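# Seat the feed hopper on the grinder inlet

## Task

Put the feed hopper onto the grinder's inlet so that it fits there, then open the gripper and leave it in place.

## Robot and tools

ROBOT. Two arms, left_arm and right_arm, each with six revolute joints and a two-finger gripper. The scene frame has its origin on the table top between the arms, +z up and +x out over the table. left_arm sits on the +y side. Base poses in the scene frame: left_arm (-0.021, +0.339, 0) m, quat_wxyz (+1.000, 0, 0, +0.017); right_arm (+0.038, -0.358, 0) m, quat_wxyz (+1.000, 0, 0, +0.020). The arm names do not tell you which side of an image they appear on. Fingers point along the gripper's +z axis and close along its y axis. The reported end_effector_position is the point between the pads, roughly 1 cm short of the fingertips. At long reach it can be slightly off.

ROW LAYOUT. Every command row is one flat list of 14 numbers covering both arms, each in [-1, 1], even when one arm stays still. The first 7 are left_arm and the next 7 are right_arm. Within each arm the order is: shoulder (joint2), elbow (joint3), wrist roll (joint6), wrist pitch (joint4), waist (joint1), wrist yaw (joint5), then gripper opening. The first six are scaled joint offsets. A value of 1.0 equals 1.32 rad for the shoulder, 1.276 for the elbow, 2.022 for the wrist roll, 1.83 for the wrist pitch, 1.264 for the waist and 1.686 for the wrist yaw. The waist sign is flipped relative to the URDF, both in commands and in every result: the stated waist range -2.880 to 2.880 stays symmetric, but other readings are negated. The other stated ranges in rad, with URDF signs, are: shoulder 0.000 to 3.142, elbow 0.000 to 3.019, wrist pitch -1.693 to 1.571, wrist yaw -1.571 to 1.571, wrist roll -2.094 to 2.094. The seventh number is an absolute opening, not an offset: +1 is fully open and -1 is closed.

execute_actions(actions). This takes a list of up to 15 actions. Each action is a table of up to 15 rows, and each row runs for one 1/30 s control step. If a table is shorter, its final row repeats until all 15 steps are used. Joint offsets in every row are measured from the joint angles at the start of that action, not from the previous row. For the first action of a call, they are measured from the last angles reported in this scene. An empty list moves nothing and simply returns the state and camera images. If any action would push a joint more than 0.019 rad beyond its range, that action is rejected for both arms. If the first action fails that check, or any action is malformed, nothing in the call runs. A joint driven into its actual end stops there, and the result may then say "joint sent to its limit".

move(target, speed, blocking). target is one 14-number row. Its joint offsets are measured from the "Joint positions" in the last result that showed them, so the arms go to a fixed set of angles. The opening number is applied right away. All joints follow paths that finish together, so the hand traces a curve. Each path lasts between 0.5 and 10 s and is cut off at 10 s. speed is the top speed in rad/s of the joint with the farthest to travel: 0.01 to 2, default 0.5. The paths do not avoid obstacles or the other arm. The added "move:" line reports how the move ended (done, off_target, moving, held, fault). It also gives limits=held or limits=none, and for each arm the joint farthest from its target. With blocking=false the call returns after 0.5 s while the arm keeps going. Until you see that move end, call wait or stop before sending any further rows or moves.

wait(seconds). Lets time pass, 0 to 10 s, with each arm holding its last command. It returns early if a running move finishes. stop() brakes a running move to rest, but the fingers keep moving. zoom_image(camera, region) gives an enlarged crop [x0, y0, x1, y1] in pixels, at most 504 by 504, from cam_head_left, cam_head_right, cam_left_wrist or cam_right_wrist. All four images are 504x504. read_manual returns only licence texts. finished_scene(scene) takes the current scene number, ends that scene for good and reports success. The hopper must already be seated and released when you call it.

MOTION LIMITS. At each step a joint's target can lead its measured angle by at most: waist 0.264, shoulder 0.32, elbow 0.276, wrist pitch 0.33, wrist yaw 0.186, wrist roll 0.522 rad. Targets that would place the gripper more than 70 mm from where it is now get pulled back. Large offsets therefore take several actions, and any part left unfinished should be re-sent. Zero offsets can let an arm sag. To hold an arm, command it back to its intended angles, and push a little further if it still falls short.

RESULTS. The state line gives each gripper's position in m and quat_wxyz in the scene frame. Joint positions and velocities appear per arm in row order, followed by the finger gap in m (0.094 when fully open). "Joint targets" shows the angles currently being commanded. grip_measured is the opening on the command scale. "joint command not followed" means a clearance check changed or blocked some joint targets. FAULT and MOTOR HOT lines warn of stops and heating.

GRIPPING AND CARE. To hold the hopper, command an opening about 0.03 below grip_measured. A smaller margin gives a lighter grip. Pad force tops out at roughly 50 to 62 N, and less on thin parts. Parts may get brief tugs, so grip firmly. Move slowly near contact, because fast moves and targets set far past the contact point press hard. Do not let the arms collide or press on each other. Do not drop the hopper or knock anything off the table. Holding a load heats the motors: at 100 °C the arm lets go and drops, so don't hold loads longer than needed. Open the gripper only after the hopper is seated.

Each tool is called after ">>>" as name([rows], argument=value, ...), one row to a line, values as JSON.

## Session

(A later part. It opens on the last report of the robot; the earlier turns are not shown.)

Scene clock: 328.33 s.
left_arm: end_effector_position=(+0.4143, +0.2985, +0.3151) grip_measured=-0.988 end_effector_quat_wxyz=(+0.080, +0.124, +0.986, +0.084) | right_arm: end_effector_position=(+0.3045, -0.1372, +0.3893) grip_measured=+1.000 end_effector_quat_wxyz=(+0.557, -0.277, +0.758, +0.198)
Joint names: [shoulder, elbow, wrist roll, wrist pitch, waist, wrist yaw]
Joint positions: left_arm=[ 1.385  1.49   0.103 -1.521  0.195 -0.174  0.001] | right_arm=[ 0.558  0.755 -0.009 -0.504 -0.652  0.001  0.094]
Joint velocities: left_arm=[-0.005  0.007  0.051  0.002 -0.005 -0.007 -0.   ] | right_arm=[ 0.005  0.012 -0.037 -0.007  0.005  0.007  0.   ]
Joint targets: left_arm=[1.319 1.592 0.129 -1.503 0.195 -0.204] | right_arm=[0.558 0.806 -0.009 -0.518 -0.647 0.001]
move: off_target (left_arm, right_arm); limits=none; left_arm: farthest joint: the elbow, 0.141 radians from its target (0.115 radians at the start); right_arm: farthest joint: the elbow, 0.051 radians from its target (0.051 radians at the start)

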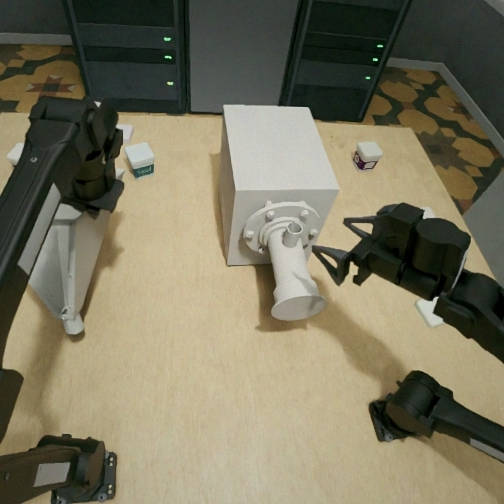

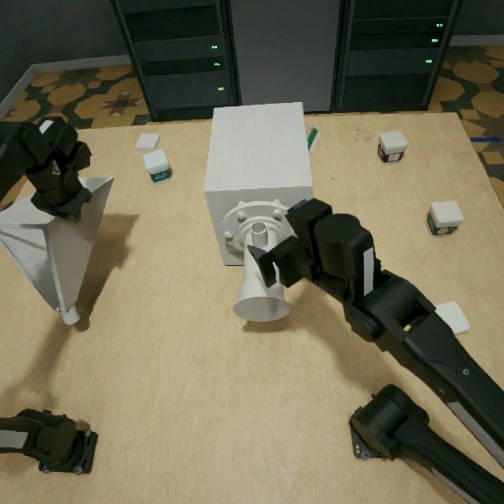

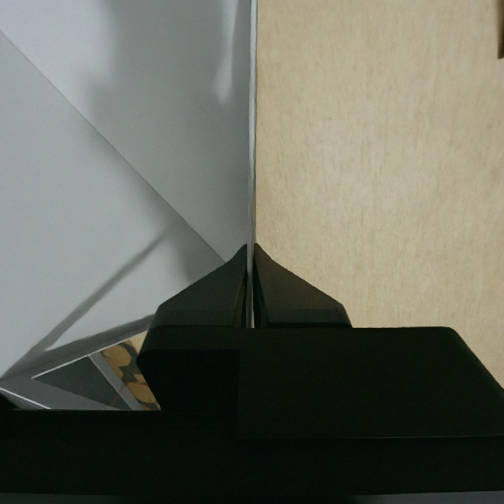

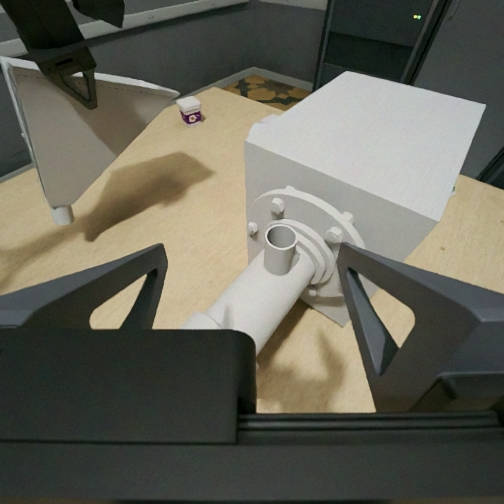

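>>> move(target=[-0.4,0.07,0.045,-0.025,0,-0.065,-1,-0.1,0.4,0,-0.5,0.2,0,0.2], speed=0.25)

>>> move(target=[-0.03,0.07,0.015,0.015,1,-0.02,-1,0,0.04,0,0,-0.6,0,0.2], speed=0.3)

Scene clock: 354.97 s.
left_arm: end_effector_position=(+0.2702, +0.3352, +0.4698) grip_measured=-0.988 end_effector_quat_wxyz=(+0.274, +0.110, +0.948, +0.118) | right_arm: end_effector_position=(+0.1990, -0.2807, +0.4795) grip_measured=+0.203 end_effector_quat_wxyz=(+0.447, -0.202, +0.866, +0.100)
Joint names: [shoulder, elbow, wrist roll, wrist pitch, waist, wrist yaw]
Joint positions: left_arm=[ 0.898  1.464  0.142 -1.581  0.195 -0.252  0.001] | right_arm=[ 0.438  1.222 -0.009 -1.404 -0.409  0.001  0.057]
Joint velocities: left_arm=[-0.005 -0.002 -0.007 -0.022  0.005  0.007  0.   ] | right_arm=[ 0.005  0.007 -0.007 -0.017  0.005 -0.007 -0.001]
Joint targets: left_arm=[0.857 1.580 0.194 -1.566 0.195 -0.283] | right_arm=[0.426 1.266 -0.009 -1.419 -0.399 0.001]
move: off_target (left_arm, right_arm); limits=none; left_arm: farthest joint: the elbow, 0.115 radians from its target (0.089 radians at the start); right_arm: farthest joint: the elbow, 0.043 radians from its target (0.510 radians at the start)

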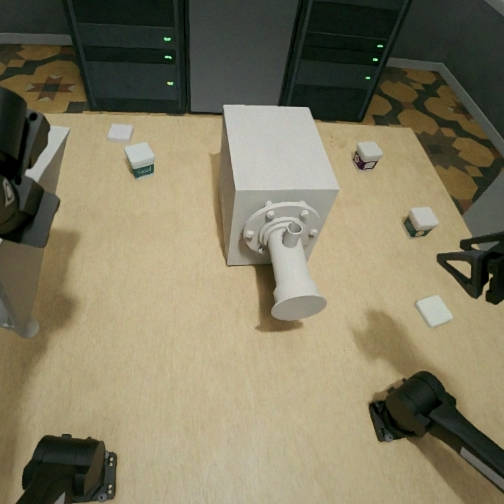

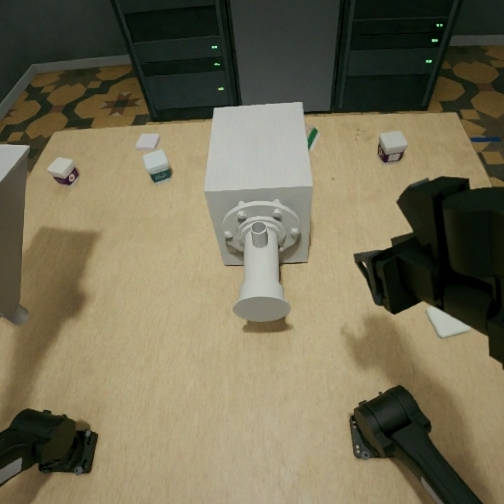

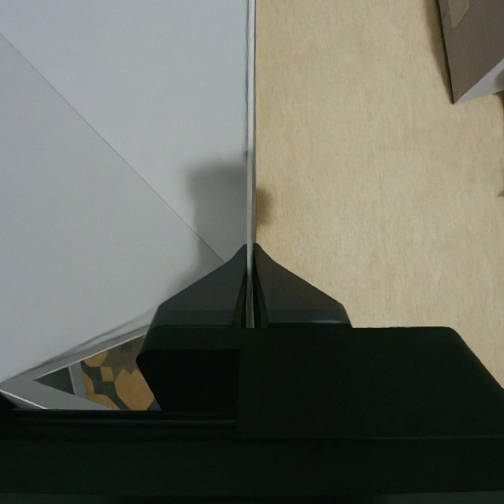

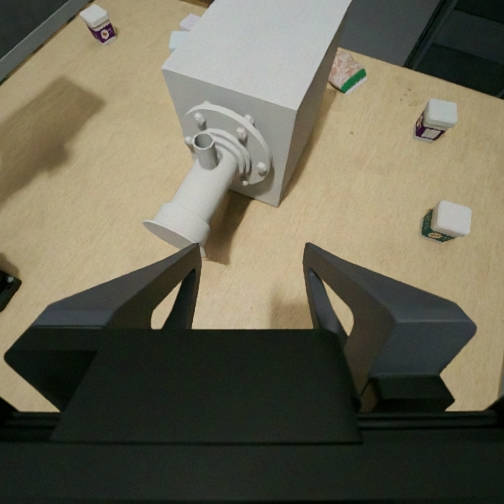

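Scene clock: 359.57 s.
left_arm: end_effector_position=(+0.0638, +0.0623, +0.4534) grip_measured=-0.988 end_effector_quat_wxyz=(+0.272, +0.648, +0.710, -0.053) | right_arm: end_effector_position=(+0.1033, -0.1917, +0.4795) grip_measured=+0.203 end_effector_quat_wxyz=(+0.379, -0.505, +0.732, +0.257)
Joint names: [shoulder, elbow, wrist roll, wrist pitch, waist, wrist yaw]
Joint positions: left_arm=[ 0.903  1.435  0.124 -1.595  1.457 -0.254  0.001] | right_arm=[ 0.438  1.222 -0.009 -1.404 -1.159  0.001  0.057]
Joint velocities: left_arm=[-0.005  0.002  0.022  0.007  0.005  0.007 -0.   ] | right_arm=[-0.005 -0.022  0.037 -0.007  0.005  0.022  0.   ]
Joint targets: left_arm=[0.858 1.553 0.172 -1.553 1.460 -0.286] | right_arm=[0.438 1.273 -0.009 -1.404 -1.167 0.001]
move: off_target (left_arm, right_arm); limits=none; left_arm: farthest joint: the elbow, 0.119 radians from its target (0.089 radians at the start); right_arm: farthest joint: the elbow, 0.051 radians from its target (0.051 radians at the start)

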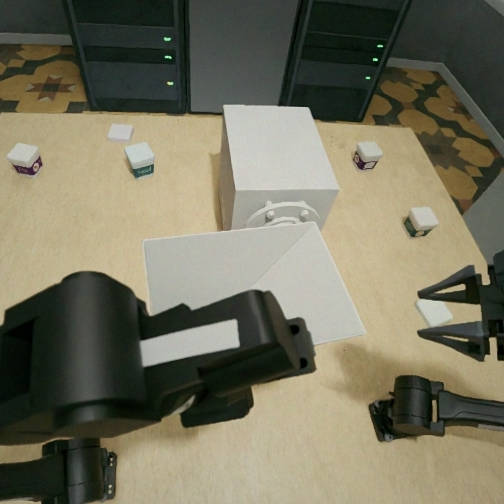

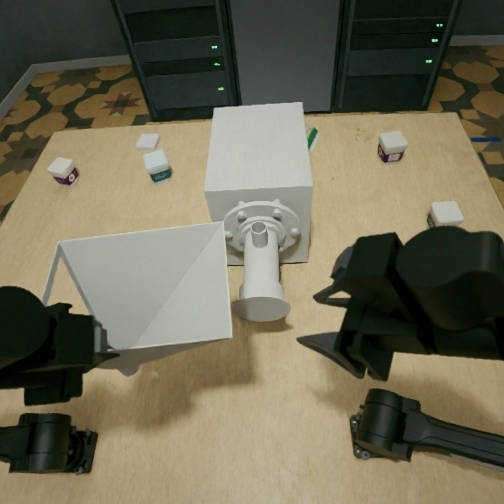

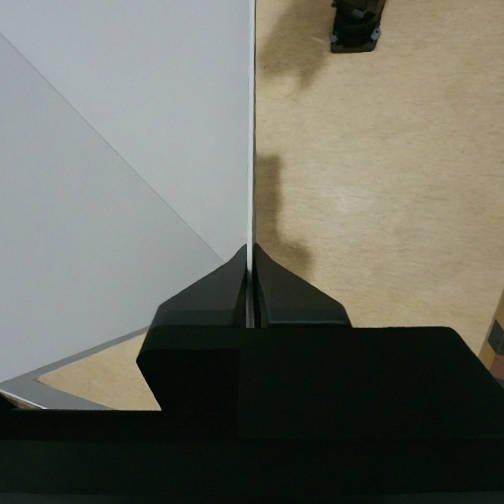

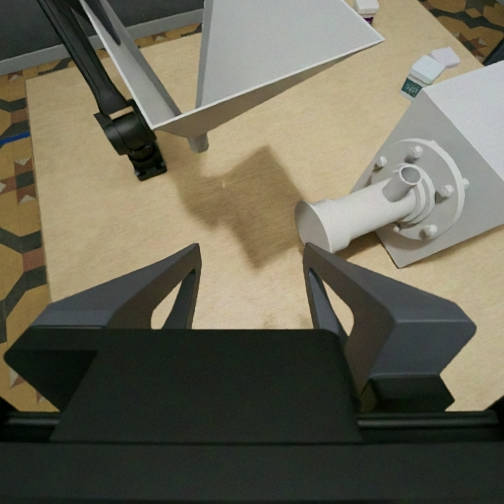

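>>> move(target=[-0.035,0.1,0.035,0.05,0.195,-0.019,-1,0.1,0.335,0.785,-0.145,-0.222,0,0.3], speed=0.7)

>>> execute_actions([
  [[-0.03,0.085,0.022,0.02,0,-0.019,-1,0.065,0.02,0,0,0,0,0.3]],
  [[-0.03,0.085,0.022,0.02,0,-0.019,-1,0.065,0.02,0,0,0,0,0.3]],
  [[-0.03,0.085,0.022,0.02,0,-0.019,-1,0.065,0.02,0,0,0,0,0.3]],
])

Scene clock: 379.30 s.
left_arm: end_effector_position=(-0.0050, +0.0410, +0.4468) grip_measured=-0.988 end_effector_quat_wxyz=(+0.264, +0.731, +0.624, -0.086) | right_arm: end_effector_position=(+0.0513, -0.2326, +0.5831) grip_measured=+0.297 end_effector_quat_wxyz=(+0.024, +0.044, +0.882, +0.468)
Joint names: [shoulder, elbow, wrist roll, wrist pitch, waist, wrist yaw]
Joint positions: left_arm=[ 0.913  1.419  0.137 -1.566  1.692 -0.248  0.001] | right_arm=[ 0.554  1.615  1.57  -1.656 -1.431  0.001  0.061]
Joint velocities: left_arm=[-0.005  0.012  0.007 -0.002  0.015  0.007  0.   ] | right_arm=[-0.005 -0.007  0.022 -0.007  0.005 -0.022  0.   ]
Joint targets: left_arm=[0.866 1.541 0.186 -1.513 1.701 -0.280] | right_arm=[0.570 1.650 1.579 -1.670 -1.440 0.001]
move: off_target (left_arm, right_arm); limits=none; left_arm: farthest joint: the elbow, 0.144 radians from its target (0.128 radians at the start); right_arm: farthest joint: the elbow, 0.034 radians from its target (0.427 radians at the start)

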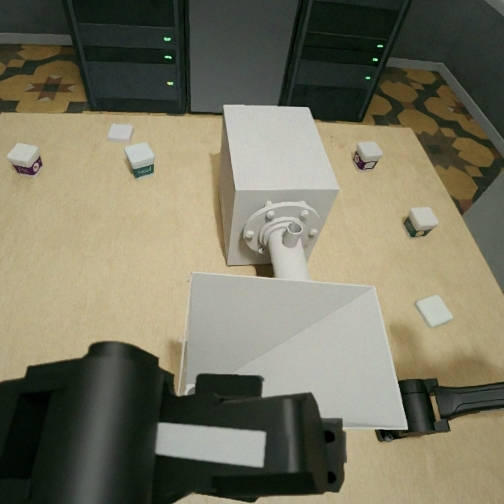

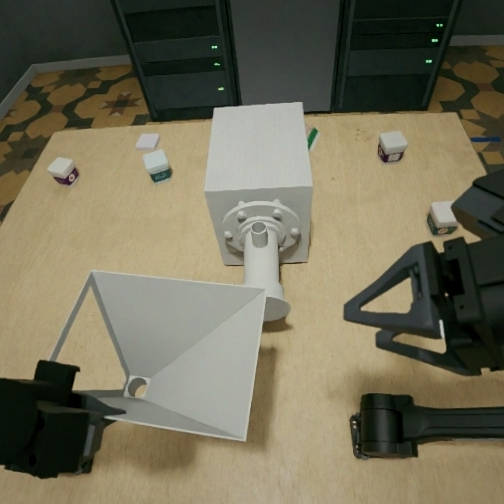

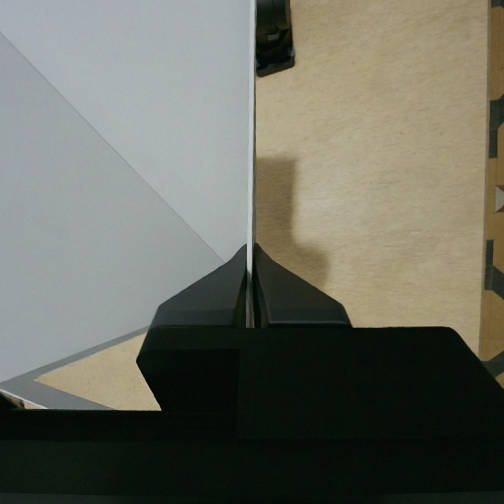

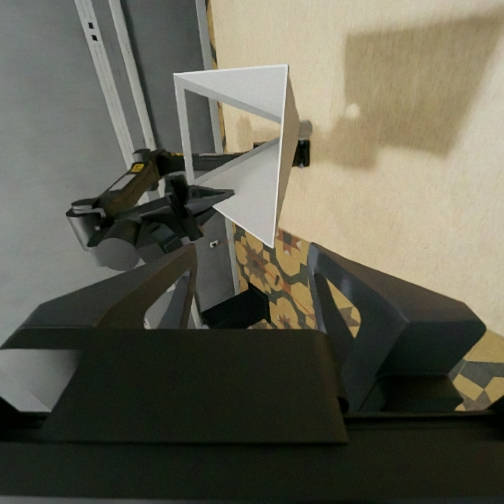

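Scene clock: 380.80 s.
left_arm: end_effector_position=(-0.0050, +0.0410, +0.4468) grip_measured=-0.988 end_effector_quat_wxyz=(+0.264, +0.731, +0.624, -0.086) | right_arm: end_effector_position=(+0.0635, -0.1088, +0.5417) grip_measured=+0.297 end_effector_quat_wxyz=(+0.017, +0.046, +0.938, +0.343)
Joint names: [shoulder, elbow, wrist roll, wrist pitch, waist, wrist yaw]
Joint positions: left_arm=[ 0.913  1.419  0.137 -1.566  1.692 -0.248  0.001] | right_arm=[ 0.846  1.633  1.57  -1.656 -1.431  0.001  0.061]
Joint velocities: left_arm=[ 0.005  0.002 -0.022 -0.002  0.015 -0.037 -0.001] | right_arm=[-0.015  0.012 -0.051 -0.002 -0.005  0.022  0.   ]
Joint targets: left_arm=[0.874 1.527 0.181 -1.529 1.692 -0.280] | right_arm=[0.835 1.653 1.570 -1.656 -1.431 0.001]

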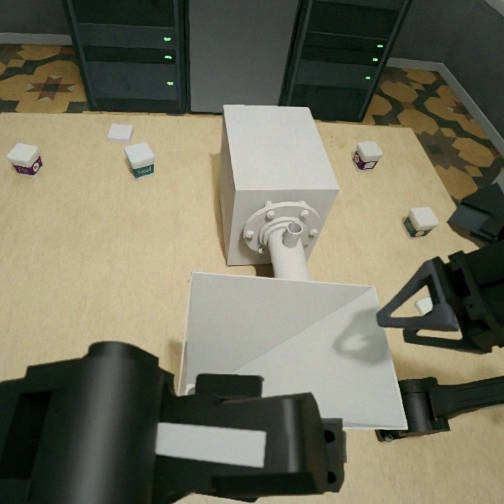

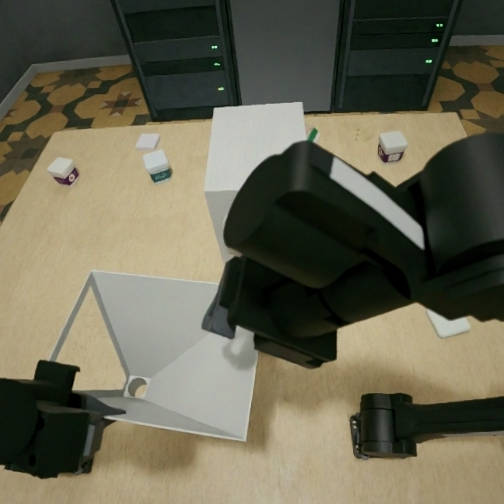

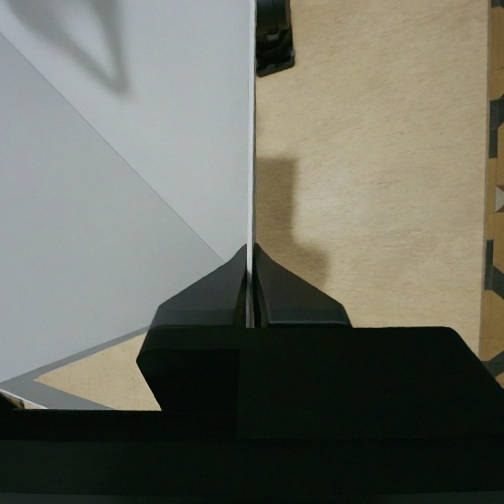

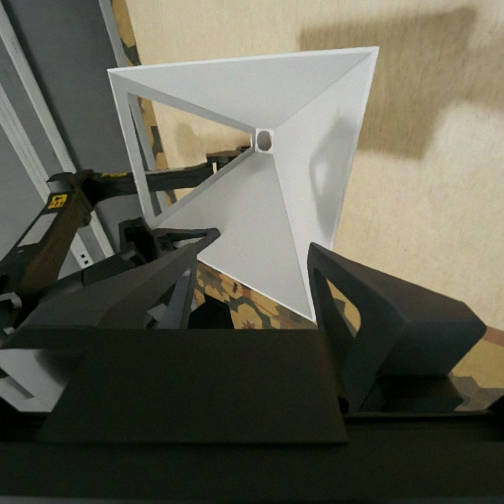

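>>> execute_actions([
  [[-0.03,0.085,0.022,0.02,0,-0.019,-1,-0.06,-0.05,0,0,0,0,0.5],[-0.03,0.085,0.022,0.02,0,-0.019,-1,-0.12,-0.1,0,0.03,0,0,0.5]],
  [[-0.03,0.085,0.022,0.02,0,-0.019,-1,-0.058,-0.115,0,0.06,0,0,0.5]],
  [[-0.03,0.085,0.022,0.02,0,-0.019,-1,0.012,-0.06,0,0.06,0,0,0.5]],
])

Scene clock: 392.23 s.
left_arm: end_effector_position=(-0.0050, +0.0410, +0.4468) grip_measured=-0.988 end_effector_quat_wxyz=(+0.264, +0.731, +0.624, -0.086) | right_arm: end_effector_position=(+0.0617, -0.1273, +0.4588) grip_measured=+0.497 end_effector_quat_wxyz=(+0.019, +0.046, +0.926, +0.374)
Joint names: [shoulder, elbow, wrist roll, wrist pitch, waist, wrist yaw]
Joint positions: left_arm=[ 0.913  1.419  0.137 -1.566  1.692 -0.248  0.001] | right_arm=[ 0.626  1.267  1.57  -1.445 -1.431  0.001  0.07 ]
Joint velocities: left_arm=[-0.005  0.007 -0.007 -0.002  0.005  0.037 -0.   ] | right_arm=[-0.005  0.002 -0.066  0.002  0.005  0.022  0.001]
Joint targets: left_arm=[0.874 1.527 0.181 -1.529 1.692 -0.280] | right_arm=[0.624 1.268 1.570 -1.424 -1.431 0.001]

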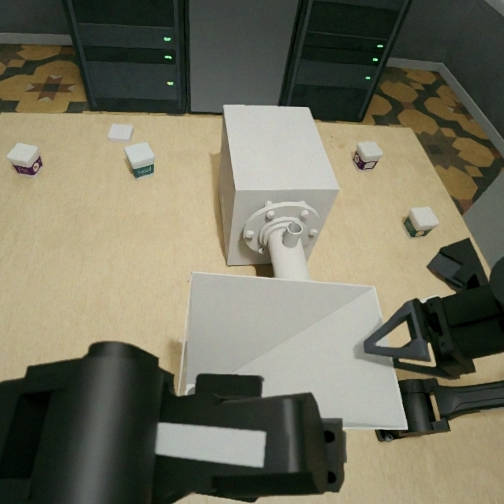

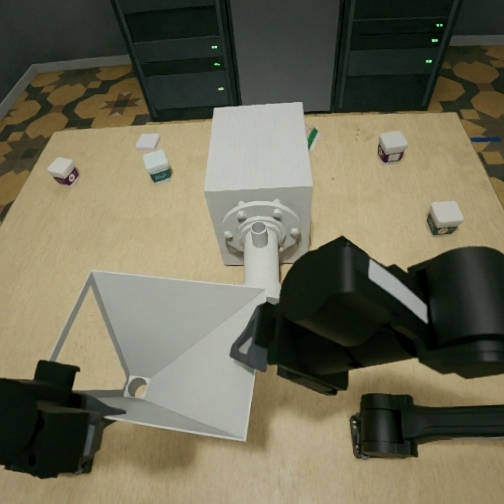

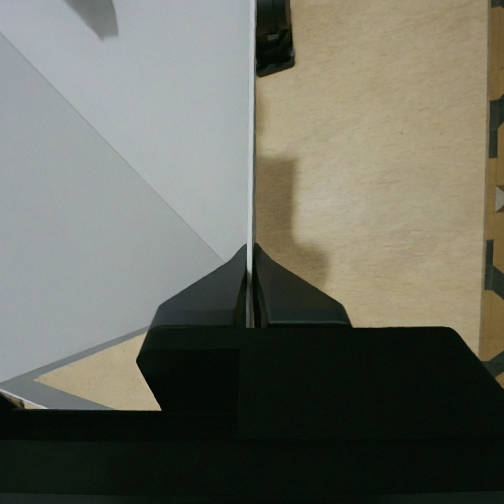

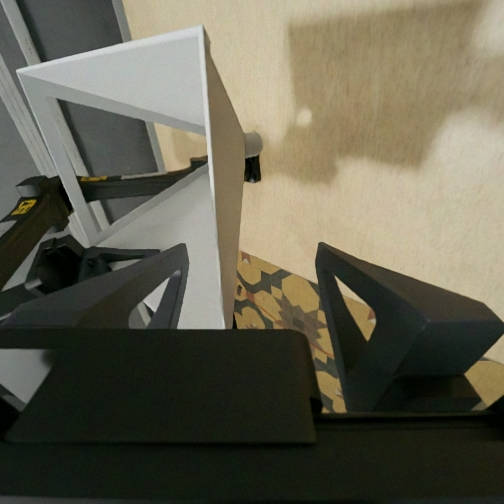

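>>> execute_actions([
  [[-0.03,0.085,0.022,0.02,0,-0.019,-1,0.02,0,0,0.03,0,0,0.5],[-0.03,0.085,0.022,0.02,0,-0.019,-1,0.03,0,0,0.04,0,0,0.5],[-0.03,0.085,0.022,0.02,0,-0.019,-1,0.04,-0.01,0,0.05,0,0,0.5],[-0.03,0.085,0.022,0.02,0,-0.019,-1,0.05,-0.02,0,0.06,0,0,0.5],[-0.03,0.085,0.022,0.02,0,-0.019,-1,0.056,-0.033,0,0.066,0,0,0.5]],
  [[-0.03,0.085,0.022,0.02,0,-0.019,-1,0,0.01,0,0,0,0,-0.5]],
])

Scene clock: 401.10 s.
left_arm: end_effector_position=(-0.0050, +0.0410, +0.4468) grip_measured=-0.988 end_effector_quat_wxyz=(+0.264, +0.731, +0.624, -0.086) | right_arm: end_effector_position=(+0.0661, -0.0826, +0.4351) grip_measured=-0.497 end_effector_quat_wxyz=(+0.018, +0.046, +0.931, +0.361)
Joint names: [shoulder, elbow, wrist roll, wrist pitch, waist, wrist yaw]
Joint positions: left_arm=[ 0.913  1.419  0.137 -1.566  1.692 -0.248  0.001] | right_arm=[ 0.707  1.223  1.57  -1.346 -1.431  0.001  0.024]
Joint velocities: left_arm=[-0.015  0.007  0.022  0.007  0.015 -0.007 -0.001] | right_arm=[-0.005 -0.027 -0.037 -0.017  0.005  0.007 -0.001]
Joint targets: left_arm=[0.874 1.527 0.181 -1.529 1.692 -0.280] | right_arm=[0.708 1.236 1.570 -1.346 -1.431 0.001]

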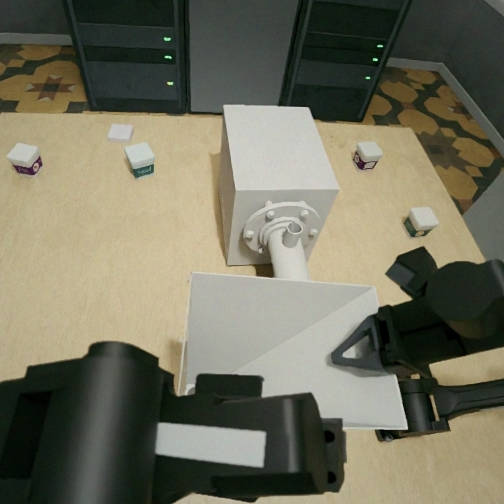

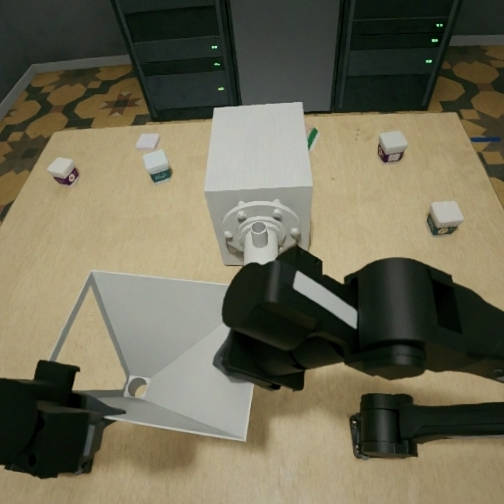

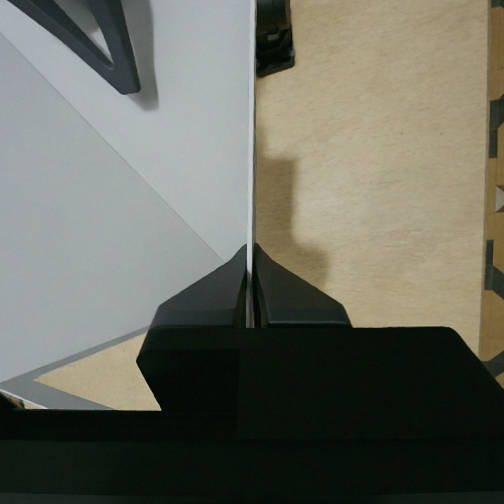

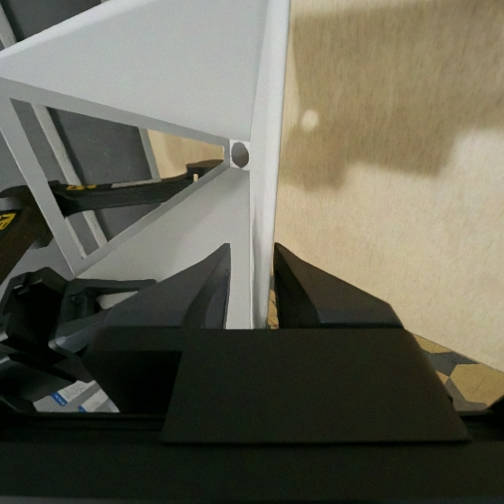

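>>> execute_actions([
  [[-0.03,0.085,0.022,0.02,0,-0.019,-1,0,-0.012,0,0,0,0,-0.7]],
  [[-0.03,0.085,0.022,0.02,0,-0.019,-1,0,0.01,0,0,0,0,-1]],
])

>>> move(target=[0,0.235,0.01,-0.05,0,-0.01,-1,0.13,0.35,0,-0.12,0,0,-1], speed=0.15)

Scene clock: 416.67 s.
left_arm: end_effector_position=(-0.0051, +0.0409, +0.4467) grip_measured=-0.988 end_effector_quat_wxyz=(+0.264, +0.731, +0.624, -0.086) | right_arm: end_effector_position=(+0.0661, -0.0822, +0.4325) grip_measured=-0.978 end_effector_quat_wxyz=(+0.016, +0.050, +0.932, +0.360)
Joint names: [shoulder, elbow, wrist roll, wrist pitch, waist, wrist yaw]
Joint positions: left_arm=[ 0.914  1.419  0.137 -1.566  1.692 -0.247  0.001] | right_arm=[ 0.707  1.217  1.579 -1.344 -1.431  0.     0.001]
Joint velocities: left_arm=[ 0.005 -0.012  0.007  0.007  0.015 -0.022 -0.   ] | right_arm=[-0.005  0.022 -0.037 -0.012  0.005  0.037 -0.001]
Joint targets: left_arm=[0.874 1.527 0.181 -1.529 1.692 -0.279] | right_arm=[0.708 1.230 1.570 -1.346 -1.431 0.001]

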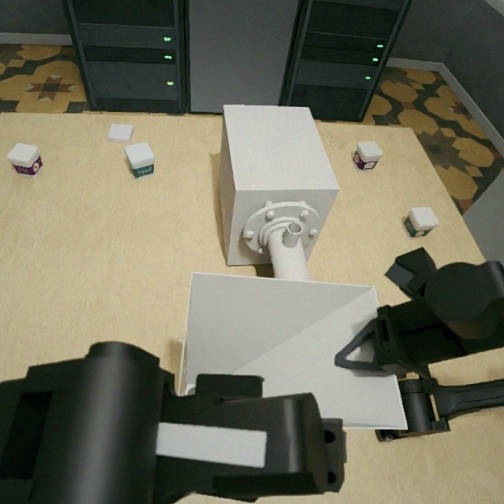

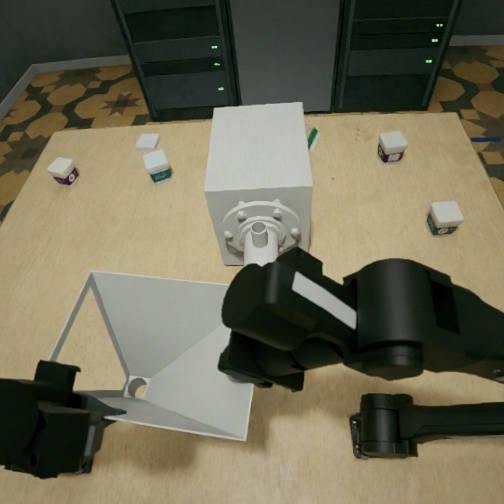

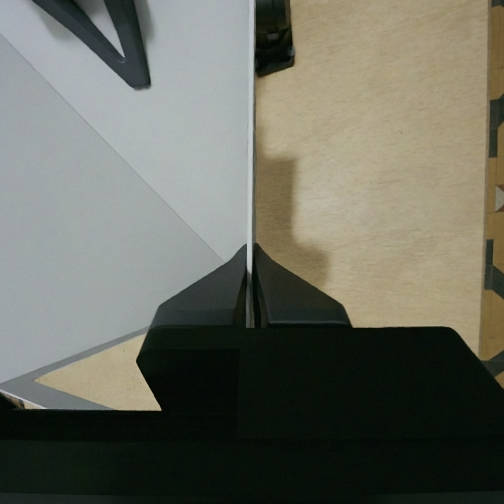

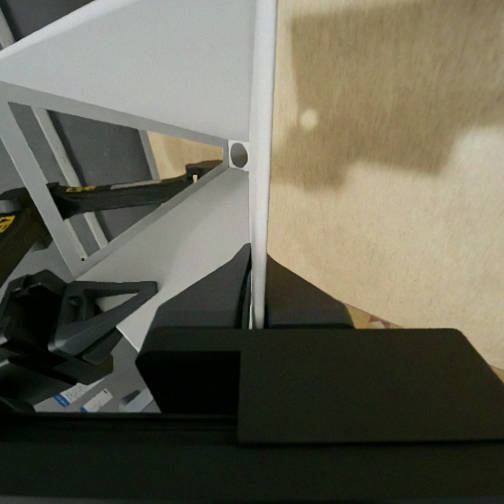

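Scene clock: 420.00 s.
left_arm: end_effector_position=(-0.0045, +0.0545, +0.5190) grip_measured=-0.988 end_effector_quat_wxyz=(+0.290, +0.715, +0.624, -0.118) | right_arm: end_effector_position=(+0.0669, -0.0720, +0.5196) grip_measured=-0.979 end_effector_quat_wxyz=(+0.014, +0.052, +0.941, +0.335)
Joint names: [shoulder, elbow, wrist roll, wrist pitch, waist, wrist yaw]
Joint positions: left_arm=[ 0.937  1.625  0.124 -1.664  1.692 -0.244  0.001] | right_arm=[ 0.891  1.579  1.583 -1.575 -1.431 -0.001  0.001]
Joint velocities: left_arm=[ 0.005 -0.002 -0.066  0.002  0.005 -0.066  0.   ] | right_arm=[-0.005 -0.022 -0.066 -0.012  0.015  0.022  0.   ]
Joint targets: left_arm=[0.914 1.719 0.157 -1.657 1.692 -0.264] | right_arm=[0.879 1.664 1.579 -1.563 -1.431 -0.000]
move: off_target (left_arm, right_arm); limits=none; left_arm: farthest joint: the elbow, 0.094 radians from its target (0.300 radians at the start); right_arm: farthest joint: the elbow, 0.085 radians from its target (0.446 radians at the start)

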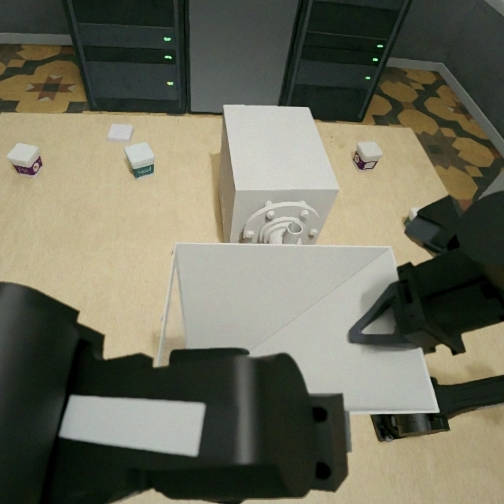

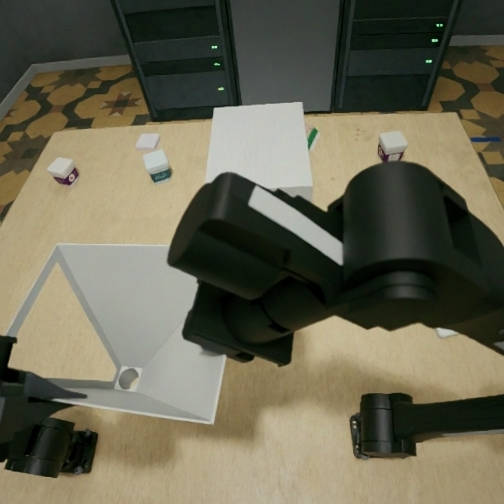

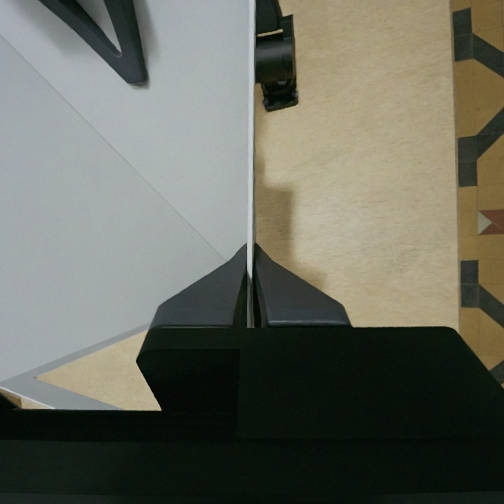

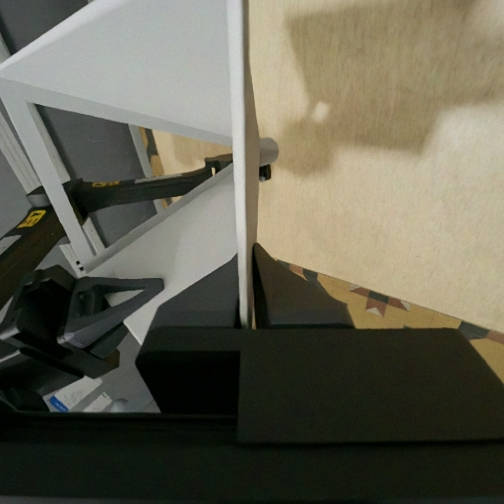

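Transfer load, release left, raise it out.

>>> execute_actions([
  [[-0.005,0.015,0,0,0,0,-1,-0.035,0.09,0,0.03,0,0,-1]],
  [[0,0.015,0,0,0,0,-0.3,-0.035,0.09,0,0.03,0,0,-1]],
  [[0,0.11,0,0,0,0,-0.3,-0.035,0.09,0,0.03,0,0,-1]],
  [[-0.01,0.11,0,0,0,0,-0.3,-0.035,0.09,0,0.03,0,0,-1]],
  [[-0.06,0.09,0,0,0,0,-0.3,-0.035,0.09,0,0.03,0,0,-1]],
])

Scene clock: 428.30 s.
left_arm: end_effector_position=(+0.0042, +0.1645, +0.6779) grip_measured=-0.302 end_effector_quat_wxyz=(+0.430, +0.629, +0.587, -0.272) | right_arm: end_effector_position=(+0.0668, -0.0722, +0.5209) grip_measured=-0.978 end_effector_quat_wxyz=(+0.015, +0.049, +0.940, +0.336)
Joint names: [shoulder, elbow, wrist roll, wrist pitch, waist, wrist yaw]
Joint positions: left_arm=[ 0.798  1.946  0.122 -1.666  1.692 -0.239  0.033] | right_arm=[ 0.891  1.582  1.578 -1.575 -1.431 -0.001  0.001]
Joint velocities: left_arm=[-0.015 -0.007  0.022  0.002 -0.015 -0.051 -0.001] | right_arm=[-0.015  0.022 -0.007 -0.007  0.024 -0.022  0.   ]
Joint targets: left_arm=[0.826 1.958 0.122 -1.666 1.692 -0.239] | right_arm=[0.845 1.697 1.578 -1.520 -1.431 -0.001]

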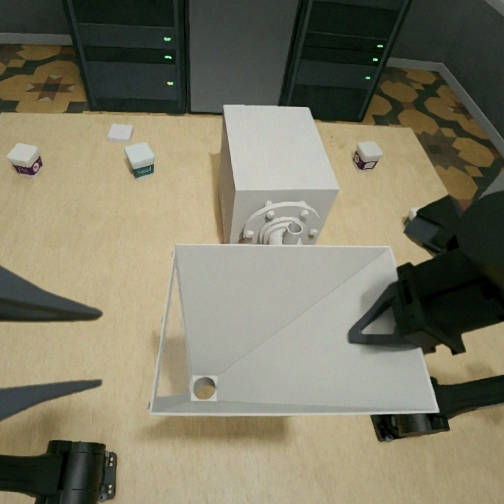

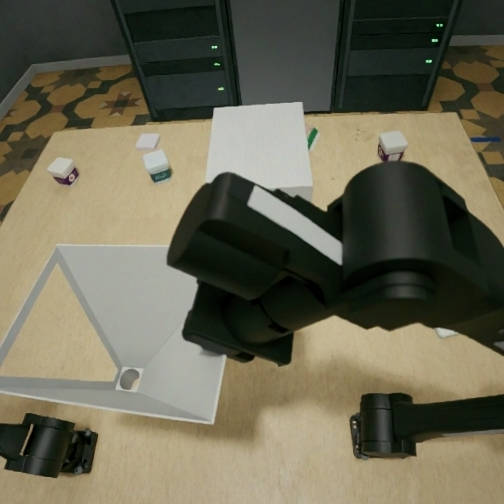

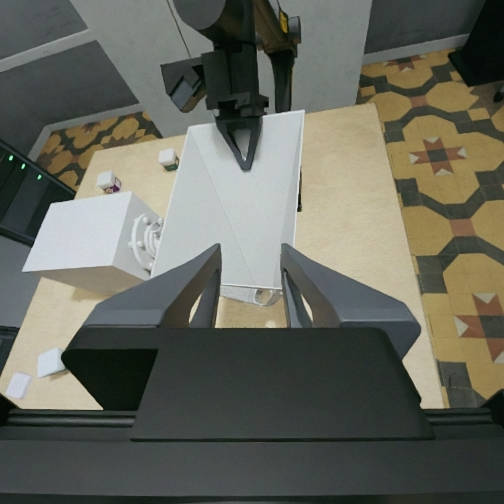

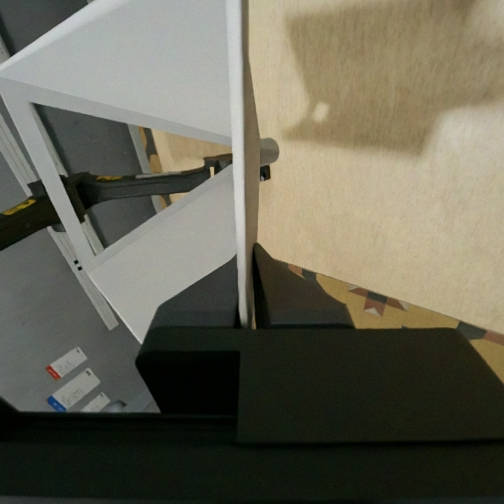

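>>> execute_actions([
  [[-0.08,0,0,0,0,0.07,1,-0.035,0.09,0,0.03,0.055,0,-1]],
  [[-0.08,0,-0.06,0,0,0.07,1,-0.035,0.09,0,0.03,0.055,0,-1]],
  [[-0.07,-0.16,0,0,0,0,1,-0.035,0.09,0,0.03,0.055,0,-1]],
  [[0,-0.16,0,0,0,0,1,-0.035,0.09,0,0.03,0.055,0,-1]],
  [[0,-0.16,0,0,0,0,1,-0.035,0.09,0,0.03,0.055,0,-1]],
  [[0,-0.16,0,0.1,0,0,1,-0.035,0.09,0,0.03,0.055,0,-1]],
  [[0,-0.16,0,0.2,-0.1,0,1,-0.035,0.09,0,0.03,0.055,0,-1]],
  [[0,-0.16,0,0.25,-0.15,0,1,-0.035,0.09,0,0.03,0.055,0,-1]],
  [[0,-0.16,0,0.25,-0.15,0,1,-0.035,0.09,0,0.03,0.055,0,-1]],
  [[0,-0.16,0,0.25,-0.15,0,1,-0.035,0.09,0,0.03,0.055,0,-1]],
  [[0,0,0,0.05,-0.15,0,1,-0.035,0.09,0,0.03,0,0,-1]],
])

Scene clock: 447.23 s.
left_arm: end_effector_position=(+0.2282, +0.1198, +0.2351) grip_measured=+0.999 end_effector_quat_wxyz=(+0.635, +0.264, +0.688, -0.231) | right_arm: end_effector_position=(+0.2485, -0.1625, +0.5209) grip_measured=-0.978 end_effector_quat_wxyz=(+0.140, +0.363, +0.869, +0.306)
Joint names: [shoulder, elbow, wrist roll, wrist pitch, waist, wrist yaw]
Joint positions: left_arm=[ 0.506  0.195  0.017  0.224  0.763 -0.013  0.094] | right_arm=[ 0.891  1.582  1.541 -1.575 -0.71   0.002  0.001]
Joint velocities: left_arm=[-0.005 -0.012  0.037 -0.012 -0.015  0.007  0.   ] | right_arm=[ 0.005 -0.002 -0.007  0.002  0.005 -0.037 -0.001]
Joint targets: left_arm=[0.505 0.197 0.017 0.247 0.773 -0.012] | right_arm=[0.845 1.697 1.541 -1.520 -0.710 0.002]

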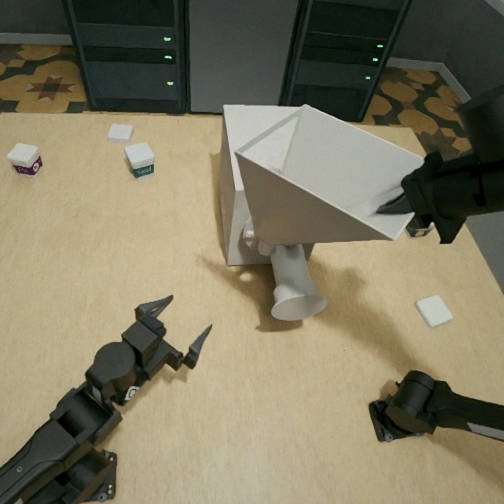

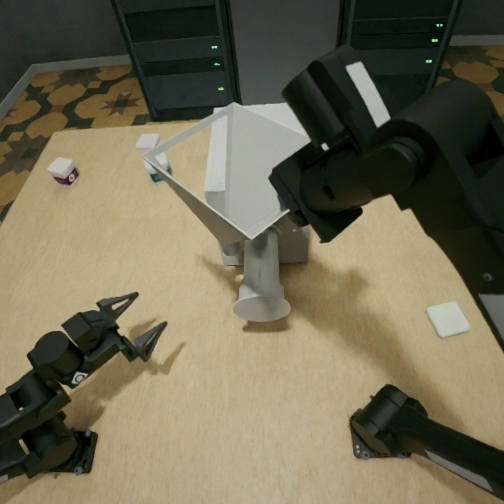

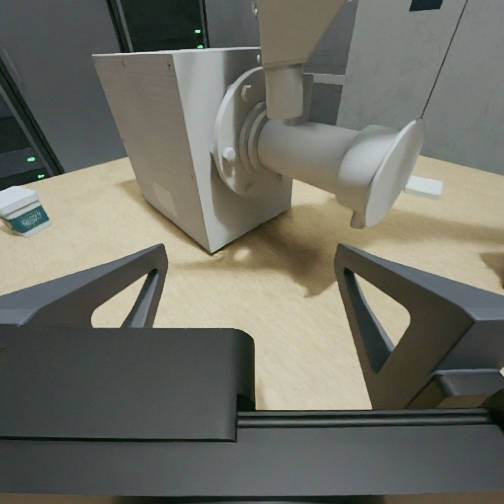

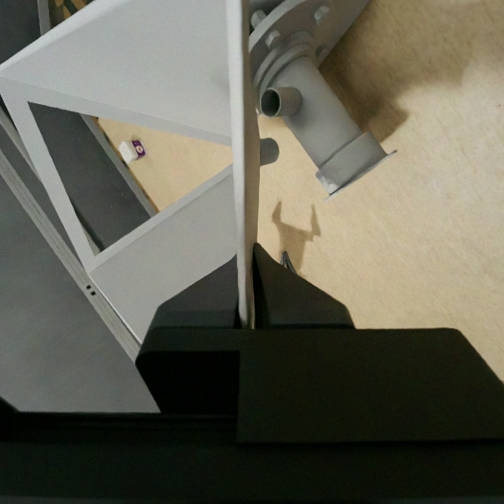

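>>> execute_actions([
  [[0,0.02,0,0.15,0,0,1,-0.035,0.135,0.022,0.015,0,0,-1]],
  [[0,0.02,0,0,0,0,1,-0.035,0.135,0,0.015,0,0,-1]],
  [[0,0.02,0,0,0,0,1,-0.035,0.135,0,0.02,0,0,-1]],
  [[0,0.02,0,0,0,0,1,-0.035,0.09,0,0.03,0,0,-1]],
])

Scene clock: 456.97 s.
left_arm: end_effector_position=(+0.2263, +0.1214, +0.2961) grip_measured=+0.999 end_effector_quat_wxyz=(+0.716, +0.231, +0.604, -0.262) | right_arm: end_effector_position=(+0.2345, -0.1756, +0.5109) grip_measured=-0.978 end_effector_quat_wxyz=(+0.119, +0.379, +0.877, +0.270)
Joint names: [shoulder, elbow, wrist roll, wrist pitch, waist, wrist yaw]
Joint positions: left_arm=[ 0.505  0.194  0.017  0.475  0.763 -0.013  0.094] | right_arm=[ 0.891  1.591  1.567 -1.671 -0.71   0.002  0.001]
Joint velocities: left_arm=[-0.015 -0.007 -0.022 -0.002  0.005  0.051 -0.   ] | right_arm=[-0.015 -0.007 -0.037 -0.032  0.005 -0.037 -0.   ]
Joint targets: left_arm=[0.505 0.219 0.017 0.475 0.763 -0.013] | right_arm=[0.845 1.706 1.567 -1.616 -0.710 0.002]

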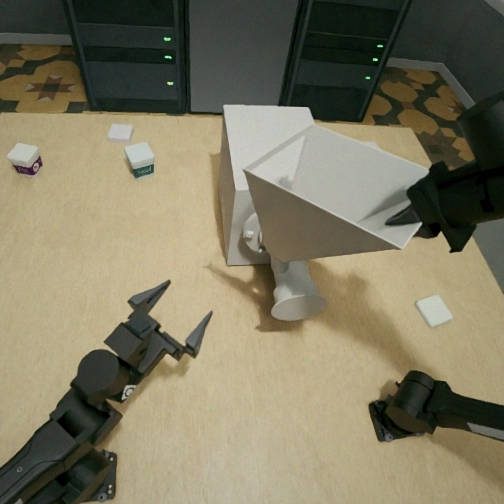

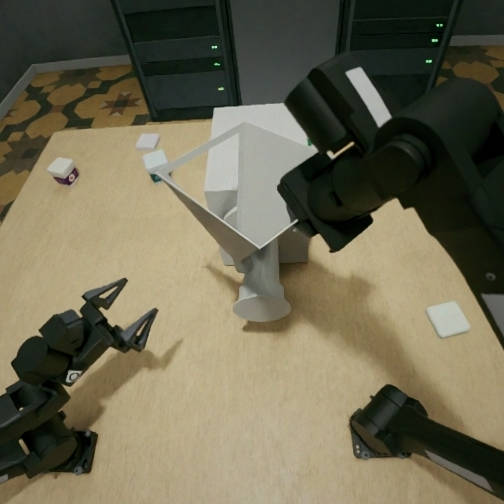

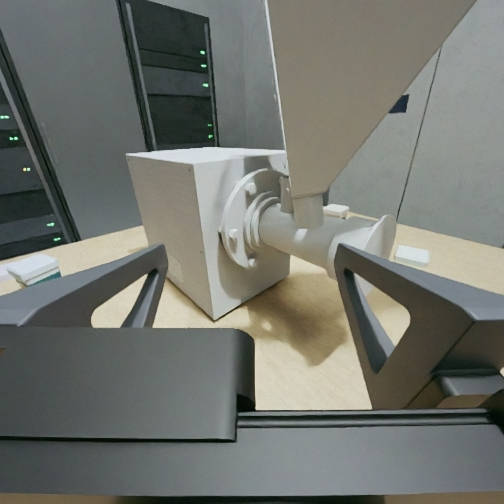

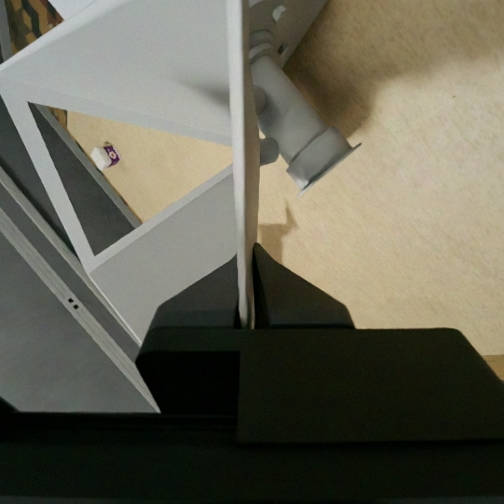

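>>> execute_actions([
  [[0,0.02,0,0,0,0,1,-0.03,0.15,0,0.01,-0.03,0,-1]],
  [[0,0.02,0,0,0,0,1,-0.03,0.15,0,0.01,0,0,-1]],
  [[0,0.02,0,0,0,0,1,-0.03,0.15,0,0.01,0,0,-1]],
  [[0,0.02,0,0,0,0,1,-0.03,0.15,0,0.01,0,0,-1]],
  [[0,0.02,0,0,0,0,1,-0.035,0.09,0,0.03,0,0,-1]],
])

Scene clock: 466.10 s.
left_arm: end_effector_position=(+0.2263, +0.1214, +0.2961) grip_measured=+0.999 end_effector_quat_wxyz=(+0.716, +0.231, +0.604, -0.262) | right_arm: end_effector_position=(+0.2152, -0.1841, +0.5930) grip_measured=-0.978 end_effector_quat_wxyz=(+0.148, +0.355, +0.855, +0.348)
Joint names: [shoulder, elbow, wrist roll, wrist pitch, waist, wrist yaw]
Joint positions: left_arm=[ 0.505  0.194  0.017  0.475  0.763 -0.013  0.094] | right_arm=[ 0.897  1.799  1.566 -1.697 -0.739  0.003  0.001]
Joint velocities: left_arm=[-0.005  0.007 -0.051 -0.002  0.005 -0.037 -0.001] | right_arm=[-0.005 -0.002 -0.066 -0.017  0.005  0.022 -0.001]
Joint targets: left_arm=[0.505 0.219 0.017 0.475 0.763 -0.013] | right_arm=[0.851 1.913 1.566 -1.642 -0.739 0.003]

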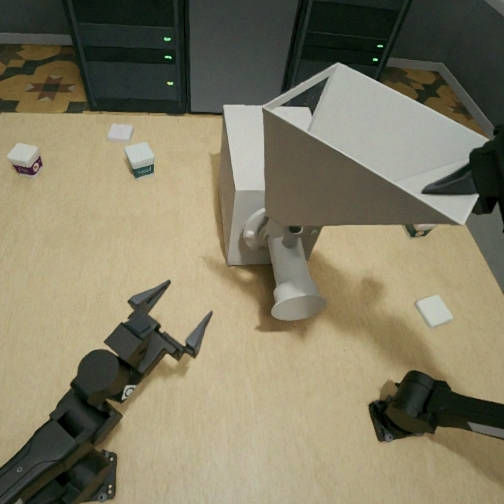

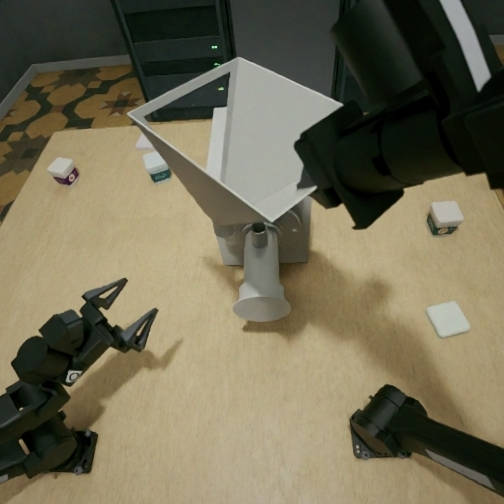

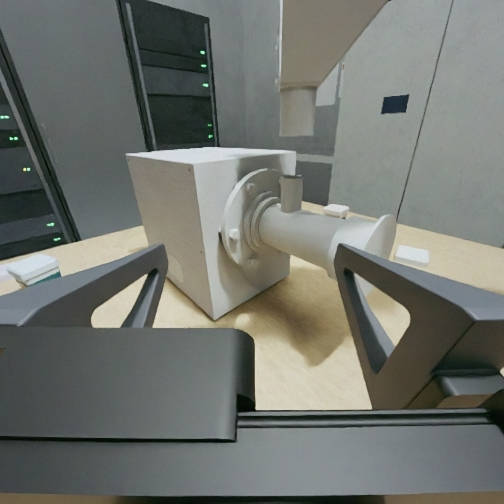

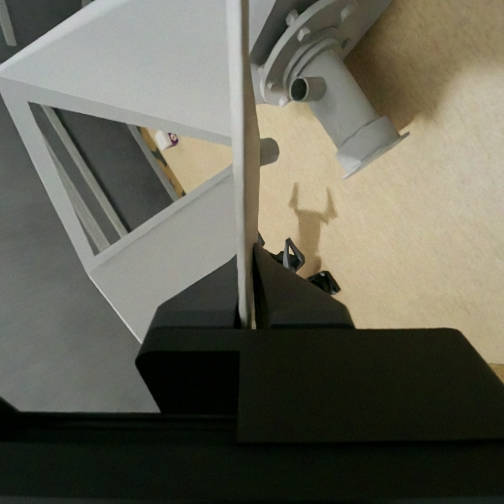

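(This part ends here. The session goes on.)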